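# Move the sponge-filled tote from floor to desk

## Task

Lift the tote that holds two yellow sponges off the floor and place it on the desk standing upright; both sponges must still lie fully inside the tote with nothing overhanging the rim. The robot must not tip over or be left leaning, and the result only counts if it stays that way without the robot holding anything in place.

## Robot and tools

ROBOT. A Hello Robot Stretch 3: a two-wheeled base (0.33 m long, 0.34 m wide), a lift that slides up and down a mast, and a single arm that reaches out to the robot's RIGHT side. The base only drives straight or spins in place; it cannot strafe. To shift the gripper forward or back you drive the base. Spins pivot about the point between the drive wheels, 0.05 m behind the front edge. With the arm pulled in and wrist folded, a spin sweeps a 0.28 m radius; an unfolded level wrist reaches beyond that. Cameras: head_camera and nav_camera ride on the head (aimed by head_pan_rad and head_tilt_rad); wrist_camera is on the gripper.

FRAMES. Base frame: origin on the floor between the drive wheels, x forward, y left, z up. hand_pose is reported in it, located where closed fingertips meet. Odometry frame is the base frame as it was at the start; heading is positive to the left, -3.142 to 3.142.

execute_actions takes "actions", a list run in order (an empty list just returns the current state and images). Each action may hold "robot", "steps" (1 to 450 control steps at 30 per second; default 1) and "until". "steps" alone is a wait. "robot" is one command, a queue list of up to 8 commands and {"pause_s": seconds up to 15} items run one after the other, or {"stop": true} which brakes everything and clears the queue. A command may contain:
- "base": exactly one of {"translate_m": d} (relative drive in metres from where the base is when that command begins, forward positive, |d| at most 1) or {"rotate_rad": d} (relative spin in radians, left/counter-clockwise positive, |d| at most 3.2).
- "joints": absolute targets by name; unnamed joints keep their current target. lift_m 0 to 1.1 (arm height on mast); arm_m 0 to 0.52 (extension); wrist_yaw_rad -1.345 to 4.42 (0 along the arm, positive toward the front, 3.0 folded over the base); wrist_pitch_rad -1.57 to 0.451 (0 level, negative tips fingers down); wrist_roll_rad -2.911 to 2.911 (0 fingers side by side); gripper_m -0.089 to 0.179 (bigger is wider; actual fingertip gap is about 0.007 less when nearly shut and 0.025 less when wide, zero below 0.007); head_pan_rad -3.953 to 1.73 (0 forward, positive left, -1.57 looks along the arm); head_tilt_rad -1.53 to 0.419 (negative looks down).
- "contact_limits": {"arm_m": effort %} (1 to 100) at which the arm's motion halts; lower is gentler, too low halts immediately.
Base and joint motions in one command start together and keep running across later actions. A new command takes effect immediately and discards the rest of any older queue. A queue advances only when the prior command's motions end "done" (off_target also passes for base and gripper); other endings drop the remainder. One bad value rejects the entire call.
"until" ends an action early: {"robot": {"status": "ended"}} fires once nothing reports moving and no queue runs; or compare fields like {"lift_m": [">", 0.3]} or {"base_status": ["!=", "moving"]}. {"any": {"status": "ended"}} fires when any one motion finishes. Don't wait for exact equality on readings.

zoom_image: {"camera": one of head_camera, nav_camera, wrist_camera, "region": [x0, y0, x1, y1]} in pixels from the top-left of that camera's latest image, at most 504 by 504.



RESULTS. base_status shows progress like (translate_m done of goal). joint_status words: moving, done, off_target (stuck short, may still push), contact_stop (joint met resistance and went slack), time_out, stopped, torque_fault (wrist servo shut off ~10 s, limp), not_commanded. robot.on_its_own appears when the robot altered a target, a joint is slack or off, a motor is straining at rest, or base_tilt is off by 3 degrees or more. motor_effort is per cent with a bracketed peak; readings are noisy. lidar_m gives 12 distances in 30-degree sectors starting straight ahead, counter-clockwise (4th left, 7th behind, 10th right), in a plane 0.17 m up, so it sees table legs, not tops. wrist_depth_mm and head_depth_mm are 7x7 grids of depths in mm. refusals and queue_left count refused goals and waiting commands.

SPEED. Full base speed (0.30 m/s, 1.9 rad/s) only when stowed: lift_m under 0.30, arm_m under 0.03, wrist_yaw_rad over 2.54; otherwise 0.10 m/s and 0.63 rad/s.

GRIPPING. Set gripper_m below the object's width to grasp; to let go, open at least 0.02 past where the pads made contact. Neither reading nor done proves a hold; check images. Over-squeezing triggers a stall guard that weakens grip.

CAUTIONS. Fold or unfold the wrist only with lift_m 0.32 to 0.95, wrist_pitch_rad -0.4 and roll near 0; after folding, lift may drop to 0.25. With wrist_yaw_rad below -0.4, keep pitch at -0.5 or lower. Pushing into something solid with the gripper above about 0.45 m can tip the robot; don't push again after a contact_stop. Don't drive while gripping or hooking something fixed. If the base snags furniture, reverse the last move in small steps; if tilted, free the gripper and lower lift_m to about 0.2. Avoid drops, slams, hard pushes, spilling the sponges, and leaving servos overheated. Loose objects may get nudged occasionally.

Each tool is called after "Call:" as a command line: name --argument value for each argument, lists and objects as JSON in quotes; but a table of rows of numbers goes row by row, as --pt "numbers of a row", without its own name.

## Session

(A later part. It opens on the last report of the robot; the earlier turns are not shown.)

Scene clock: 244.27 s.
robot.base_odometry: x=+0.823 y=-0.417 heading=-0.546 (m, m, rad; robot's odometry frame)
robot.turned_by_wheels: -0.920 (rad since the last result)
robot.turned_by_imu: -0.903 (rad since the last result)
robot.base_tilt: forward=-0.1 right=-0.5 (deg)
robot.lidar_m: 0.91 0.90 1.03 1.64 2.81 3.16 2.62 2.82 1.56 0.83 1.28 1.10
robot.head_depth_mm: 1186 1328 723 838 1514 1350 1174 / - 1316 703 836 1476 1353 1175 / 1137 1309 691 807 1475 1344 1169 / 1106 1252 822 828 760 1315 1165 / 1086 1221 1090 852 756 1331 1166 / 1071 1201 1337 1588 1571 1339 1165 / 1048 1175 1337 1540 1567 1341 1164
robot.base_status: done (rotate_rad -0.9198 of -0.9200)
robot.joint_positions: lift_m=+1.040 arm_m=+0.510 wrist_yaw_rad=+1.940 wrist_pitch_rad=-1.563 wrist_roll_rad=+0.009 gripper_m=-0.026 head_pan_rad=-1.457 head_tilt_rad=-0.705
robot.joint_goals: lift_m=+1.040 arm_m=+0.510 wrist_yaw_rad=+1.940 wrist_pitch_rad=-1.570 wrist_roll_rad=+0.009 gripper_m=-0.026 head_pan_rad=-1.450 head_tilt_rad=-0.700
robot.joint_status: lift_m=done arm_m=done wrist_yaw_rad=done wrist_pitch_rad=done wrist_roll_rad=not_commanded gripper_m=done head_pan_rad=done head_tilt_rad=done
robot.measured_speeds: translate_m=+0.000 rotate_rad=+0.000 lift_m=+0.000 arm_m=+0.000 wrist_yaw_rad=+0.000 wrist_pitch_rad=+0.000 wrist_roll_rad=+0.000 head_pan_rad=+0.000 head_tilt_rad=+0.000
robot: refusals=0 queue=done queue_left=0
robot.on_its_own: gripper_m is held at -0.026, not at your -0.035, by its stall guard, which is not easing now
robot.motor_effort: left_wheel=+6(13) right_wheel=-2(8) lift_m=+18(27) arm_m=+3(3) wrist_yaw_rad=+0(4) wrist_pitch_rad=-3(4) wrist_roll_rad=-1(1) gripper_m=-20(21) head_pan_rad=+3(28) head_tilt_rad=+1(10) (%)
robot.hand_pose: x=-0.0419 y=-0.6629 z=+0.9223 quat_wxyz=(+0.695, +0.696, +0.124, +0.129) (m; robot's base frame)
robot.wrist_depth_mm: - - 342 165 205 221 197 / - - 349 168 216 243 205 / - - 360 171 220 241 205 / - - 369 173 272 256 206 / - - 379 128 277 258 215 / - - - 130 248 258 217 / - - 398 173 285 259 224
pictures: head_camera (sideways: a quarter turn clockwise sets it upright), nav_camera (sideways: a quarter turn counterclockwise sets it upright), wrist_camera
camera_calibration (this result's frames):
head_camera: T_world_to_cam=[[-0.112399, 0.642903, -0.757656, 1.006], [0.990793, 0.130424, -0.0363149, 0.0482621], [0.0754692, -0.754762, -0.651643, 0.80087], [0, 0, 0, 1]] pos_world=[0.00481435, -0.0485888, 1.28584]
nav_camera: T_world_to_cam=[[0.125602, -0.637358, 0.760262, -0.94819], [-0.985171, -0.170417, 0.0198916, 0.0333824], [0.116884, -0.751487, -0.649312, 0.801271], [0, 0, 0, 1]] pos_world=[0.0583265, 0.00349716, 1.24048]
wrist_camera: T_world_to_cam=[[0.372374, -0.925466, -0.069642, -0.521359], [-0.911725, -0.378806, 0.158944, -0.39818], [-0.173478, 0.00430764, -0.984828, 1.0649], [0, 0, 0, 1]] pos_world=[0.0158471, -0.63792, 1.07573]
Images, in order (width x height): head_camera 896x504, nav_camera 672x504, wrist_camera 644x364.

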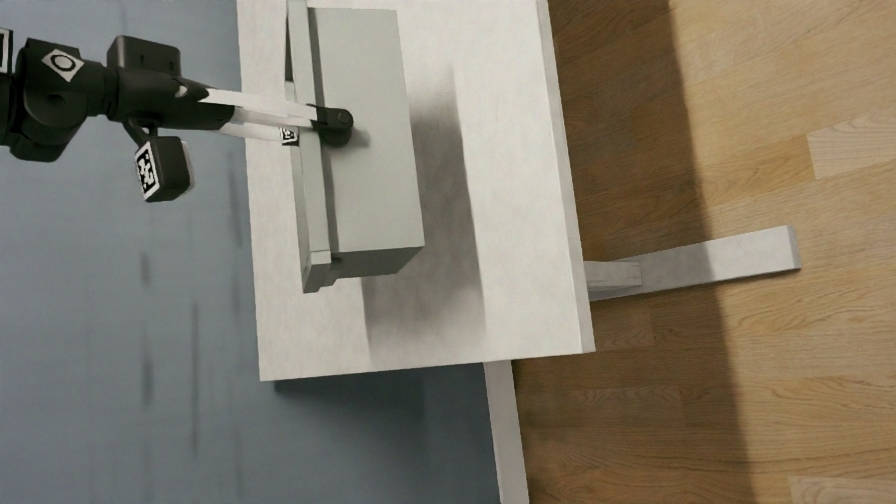

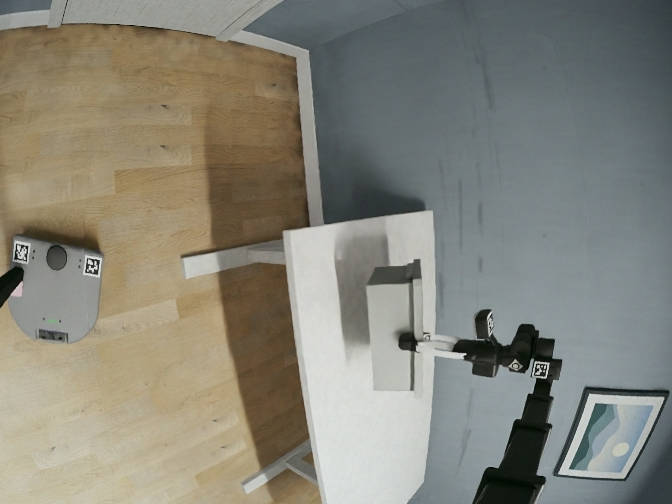

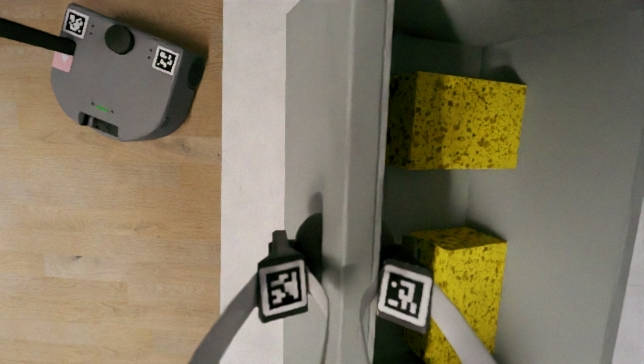

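Call:
execute_actions --actions '[{"robot": [{"joints": {"lift_m": 0.995}}, {"joints": {"lift_m": 0.975}}, {"joints": {"lift_m": 0.95, "arm_m": 0.49}}, {"joints": {"lift_m": 0.925, "arm_m": 0.472}}], "steps": 450, "until": {"robot": {"status": "ended"}}}]'

Scene clock: 255.10 s.
robot.base_odometry: x=+0.823 y=-0.417 heading=-0.546 (m, m, rad; robot's odometry frame)
robot.turned_by_wheels: +0.000 (rad since the last result)
robot.turned_by_imu: -0.001 (rad since the last result)
robot.base_tilt: forward=+0.0 right=-0.4 (deg)
robot.lidar_m: 0.91 0.90 1.03 1.64 2.81 3.14 2.62 2.82 1.56 0.83 1.28 1.11
robot.head_depth_mm: 1165 1340 1088 809 1516 1353 1177 / 1146 - 881 787 1478 1352 1176 / 1130 1266 895 777 1467 1341 1171 / 1108 1252 1094 781 760 1315 1166 / 1092 1226 1088 850 758 1339 1166 / 1067 1193 1342 1589 1584 1334 1162 / 1048 1174 1339 1544 1573 1335 1164
robot.base_status: done (rotate_rad -0.9198 of -0.9200)
robot.joint_positions: lift_m=+0.925 arm_m=+0.472 wrist_yaw_rad=+1.940 wrist_pitch_rad=-1.564 wrist_roll_rad=+0.009 gripper_m=-0.026 head_pan_rad=-1.457 head_tilt_rad=-0.705
robot.joint_goals: lift_m=+0.925 arm_m=+0.472 wrist_yaw_rad=+1.940 wrist_pitch_rad=-1.570 wrist_roll_rad=+0.009 gripper_m=-0.026 head_pan_rad=-1.450 head_tilt_rad=-0.700
robot.joint_status: lift_m=done arm_m=done wrist_yaw_rad=done wrist_pitch_rad=done wrist_roll_rad=not_commanded gripper_m=done head_pan_rad=done head_tilt_rad=done
robot.measured_speeds: translate_m=+0.000 rotate_rad=+0.000 lift_m=+0.000 arm_m=+0.000 wrist_yaw_rad=+0.000 wrist_pitch_rad=+0.000 wrist_roll_rad=+0.000 head_pan_rad=+0.000 head_tilt_rad=+0.000
robot: refusals=0 queue=done queue_left=0
robot.on_its_own: gripper_m is held at -0.026, not at your -0.035, by its stall guard, which is not easing now
robot.motor_effort: left_wheel=+6(6) right_wheel=-3(3) lift_m=+17(17) arm_m=-4(5) wrist_yaw_rad=+1(0) wrist_pitch_rad=-3(3) wrist_roll_rad=-1(1) gripper_m=-20(21) head_pan_rad=+2(2) head_tilt_rad=+2(2) (%)
robot.hand_pose: x=-0.0421 y=-0.6255 z=+0.8074 quat_wxyz=(+0.696, +0.696, +0.124, +0.129) (m; robot's base frame)
robot.wrist_depth_mm: - 915 231 227 217 216 206 / - - 238 233 224 181 180 / - 982 244 239 227 184 182 / - - 250 244 235 232 186 / - - 258 122 240 239 226 / - - 264 125 245 224 199 / - - 271 130 255 218 203
pictures: head_camera (sideways: a quarter turn clockwise sets it upright), nav_camera (sideways: a quarter turn counterclockwise sets it upright), wrist_camera
camera_calibration (this result's frames):
head_camera: T_world_to_cam=[[-0.112398, 0.6429, -0.757658, 1.006], [0.990793, 0.130423, -0.036315, 0.0482622], [0.0754695, -0.754765, -0.65164, 0.800866], [0, 0, 0, 1]] pos_world=[0.00481436, -0.0485888, 1.28584]
nav_camera: T_world_to_cam=[[0.125602, -0.637355, 0.760265, -0.948193], [-0.985171, -0.170417, 0.0198918, 0.0333821], [0.116884, -0.75149, -0.649309, 0.801267], [0, 0, 0, 1]] pos_world=[0.0583265, 0.0034969, 1.24048]
wrist_camera: T_world_to_cam=[[0.372089, -0.92558, -0.069651, -0.494699], [-0.911722, -0.378529, 0.159622, -0.366251], [-0.174108, 0.0041087, -0.984718, 0.951319], [0, 0, 0, 1]] pos_world=[0.0157855, -0.600429, 0.960786]
Images, in order (width x height): head_camera 896x504, nav_camera 672x504, wrist_camera 644x364.

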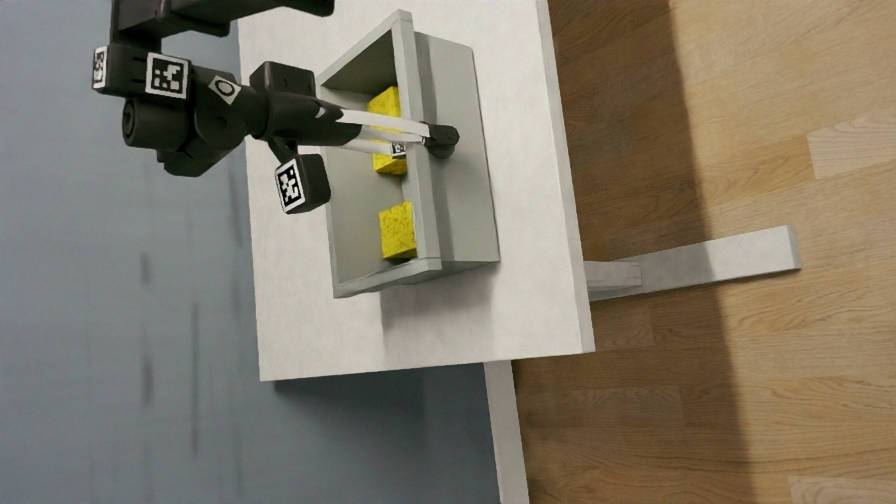

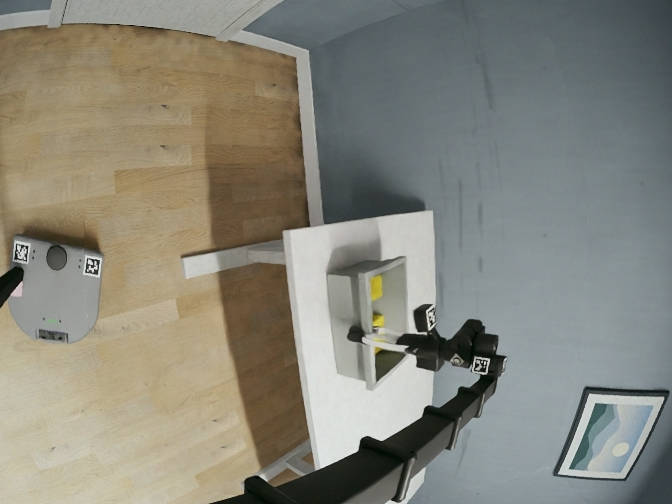

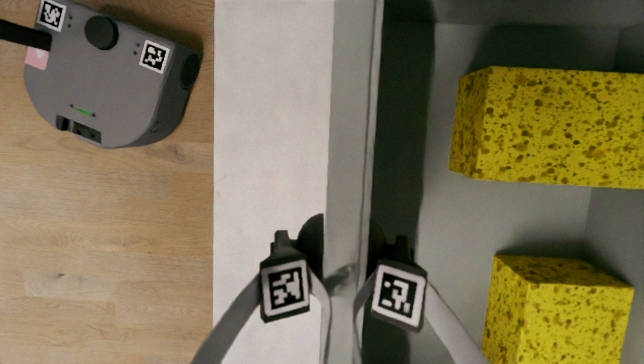

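Call:
execute_actions --actions '[{"robot": [{"joints": {"lift_m": 0.918, "arm_m": 0.469}}, {"joints": {"gripper_m": 0.07}}, {"joints": {"lift_m": 1.01}}], "steps": 450, "until": {"robot": {"status": "ended"}}}]'

Scene clock: 263.20 s.
robot.base_odometry: x=+0.823 y=-0.417 heading=-0.546 (m, m, rad; robot's odometry frame)
robot.turned_by_wheels: +0.000 (rad since the last result)
robot.turned_by_imu: -0.001 (rad since the last result)
robot.base_tilt: forward=+0.0 right=-0.4 (deg)
robot.lidar_m: 0.91 0.90 1.02 1.64 2.81 3.15 2.61 2.82 1.56 0.83 1.28 1.11
robot.head_depth_mm: 1213 1325 1109 811 1521 1348 1176 / - - 902 787 1479 1349 1169 / 1121 1243 1098 781 1466 1340 1168 / 1110 1248 1096 780 761 1314 1166 / 1083 1227 1088 854 758 1341 1167 / 1069 1196 1336 1584 1577 1335 1159 / 1048 1170 1339 1543 1574 1332 1159
robot.base_status: done (rotate_rad -0.9198 of -0.9200)
robot.joint_positions: lift_m=+1.010 arm_m=+0.469 wrist_yaw_rad=+1.940 wrist_pitch_rad=-1.566 wrist_roll_rad=+0.009 gripper_m=+0.070 head_pan_rad=-1.457 head_tilt_rad=-0.705
robot.joint_goals: lift_m=+1.010 arm_m=+0.469 wrist_yaw_rad=+1.940 wrist_pitch_rad=-1.570 wrist_roll_rad=+0.009 gripper_m=+0.070 head_pan_rad=-1.450 head_tilt_rad=-0.700
robot.joint_status: lift_m=done arm_m=done wrist_yaw_rad=done wrist_pitch_rad=done wrist_roll_rad=not_commanded gripper_m=done head_pan_rad=done head_tilt_rad=done
robot.measured_speeds: translate_m=+0.000 rotate_rad=+0.000 lift_m=+0.000 arm_m=+0.000 wrist_yaw_rad=+0.000 wrist_pitch_rad=+0.000 wrist_roll_rad=+0.000 head_pan_rad=+0.000 head_tilt_rad=+0.000
robot: refusals=0 queue=done queue_left=0
robot.motor_effort: left_wheel=+6(6) right_wheel=-3(3) lift_m=+22(23) arm_m=-4(5) wrist_yaw_rad=+0(1) wrist_pitch_rad=-2(3) wrist_roll_rad=-1(1) gripper_m=+0(77) head_pan_rad=+3(2) head_tilt_rad=+2(2) (%)
robot.hand_pose: x=-0.0426 y=-0.6226 z=+0.8921 quat_wxyz=(+0.696, +0.696, +0.125, +0.128) (m; robot's base frame)
robot.wrist_depth_mm: - - - 306 227 220 211 / - - - 313 305 298 234 / - - - 319 311 267 233 / - - - 328 320 317 231 / - - - 337 329 288 230 / - - - 349 342 287 227 / - - - 354 320 297 236
pictures: head_camera (sideways: a quarter turn clockwise sets it upright), nav_camera (sideways: a quarter turn counterclockwise sets it upright), wrist_camera
camera_calibration (this result's frames):
head_camera: T_world_to_cam=[[-0.112398, 0.6429, -0.757659, 1.006], [0.990793, 0.130423, -0.036315, 0.0482622], [0.0754694, -0.754765, -0.65164, 0.800866], [0, 0, 0, 1]] pos_world=[0.00481435, -0.0485888, 1.28584]
nav_camera: T_world_to_cam=[[0.125602, -0.637355, 0.760265, -0.948193], [-0.985171, -0.170417, 0.0198919, 0.033382], [0.116884, -0.75149, -0.649308, 0.801267], [0, 0, 0, 1]] pos_world=[0.0583266, 0.00349688, 1.24048]
wrist_camera: T_world_to_cam=[[0.371603, -0.925773, -0.0696766, -0.48608], [-0.911573, -0.378063, 0.161567, -0.380556], [-0.175916, 0.00347656, -0.984399, 1.03389], [0, 0, 0, 1]] pos_world=[0.0156024, -0.597469, 1.04538]
Images, in order (width x height): head_camera 896x504, nav_camera 672x504, wrist_camera 644x364.

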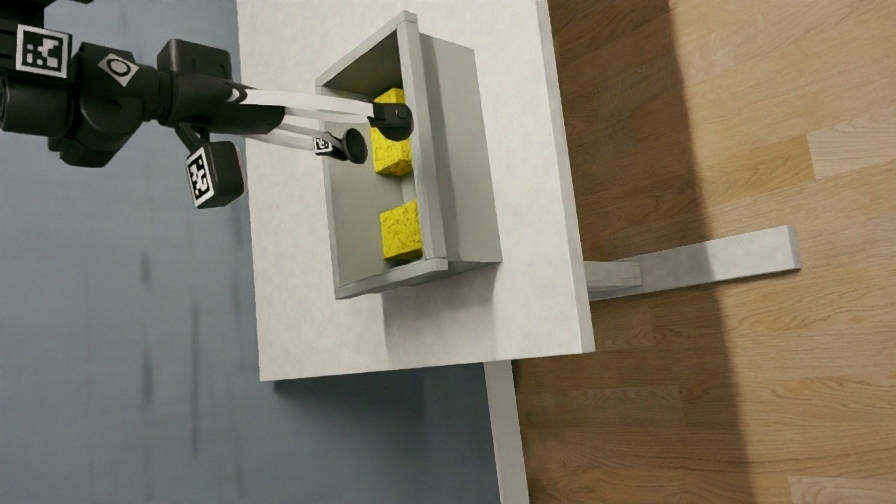

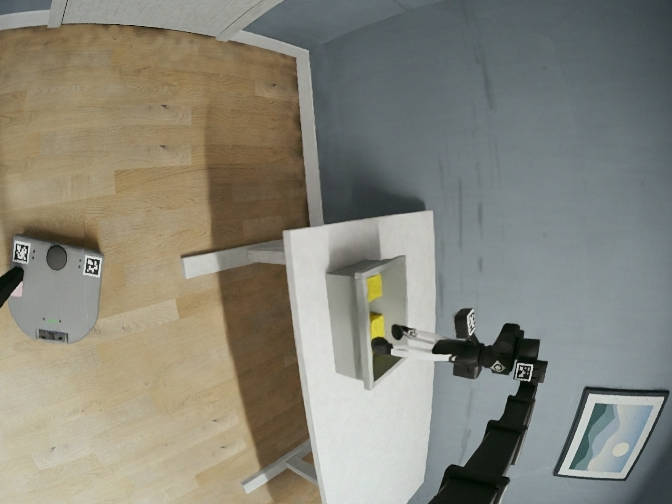

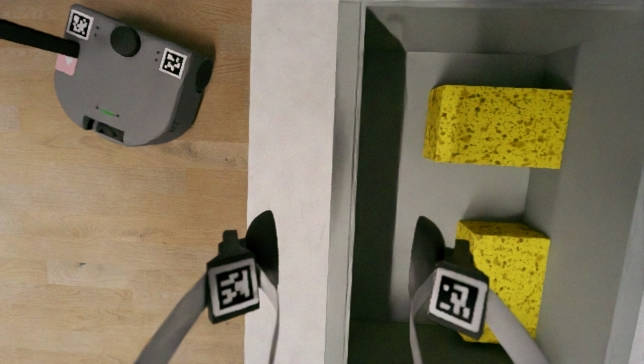

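The tote is upright on the desk with both sponges inside, and the gripper has released and is clear.

Call:
finished_scene --scene 2

The scene is finished: the task was done.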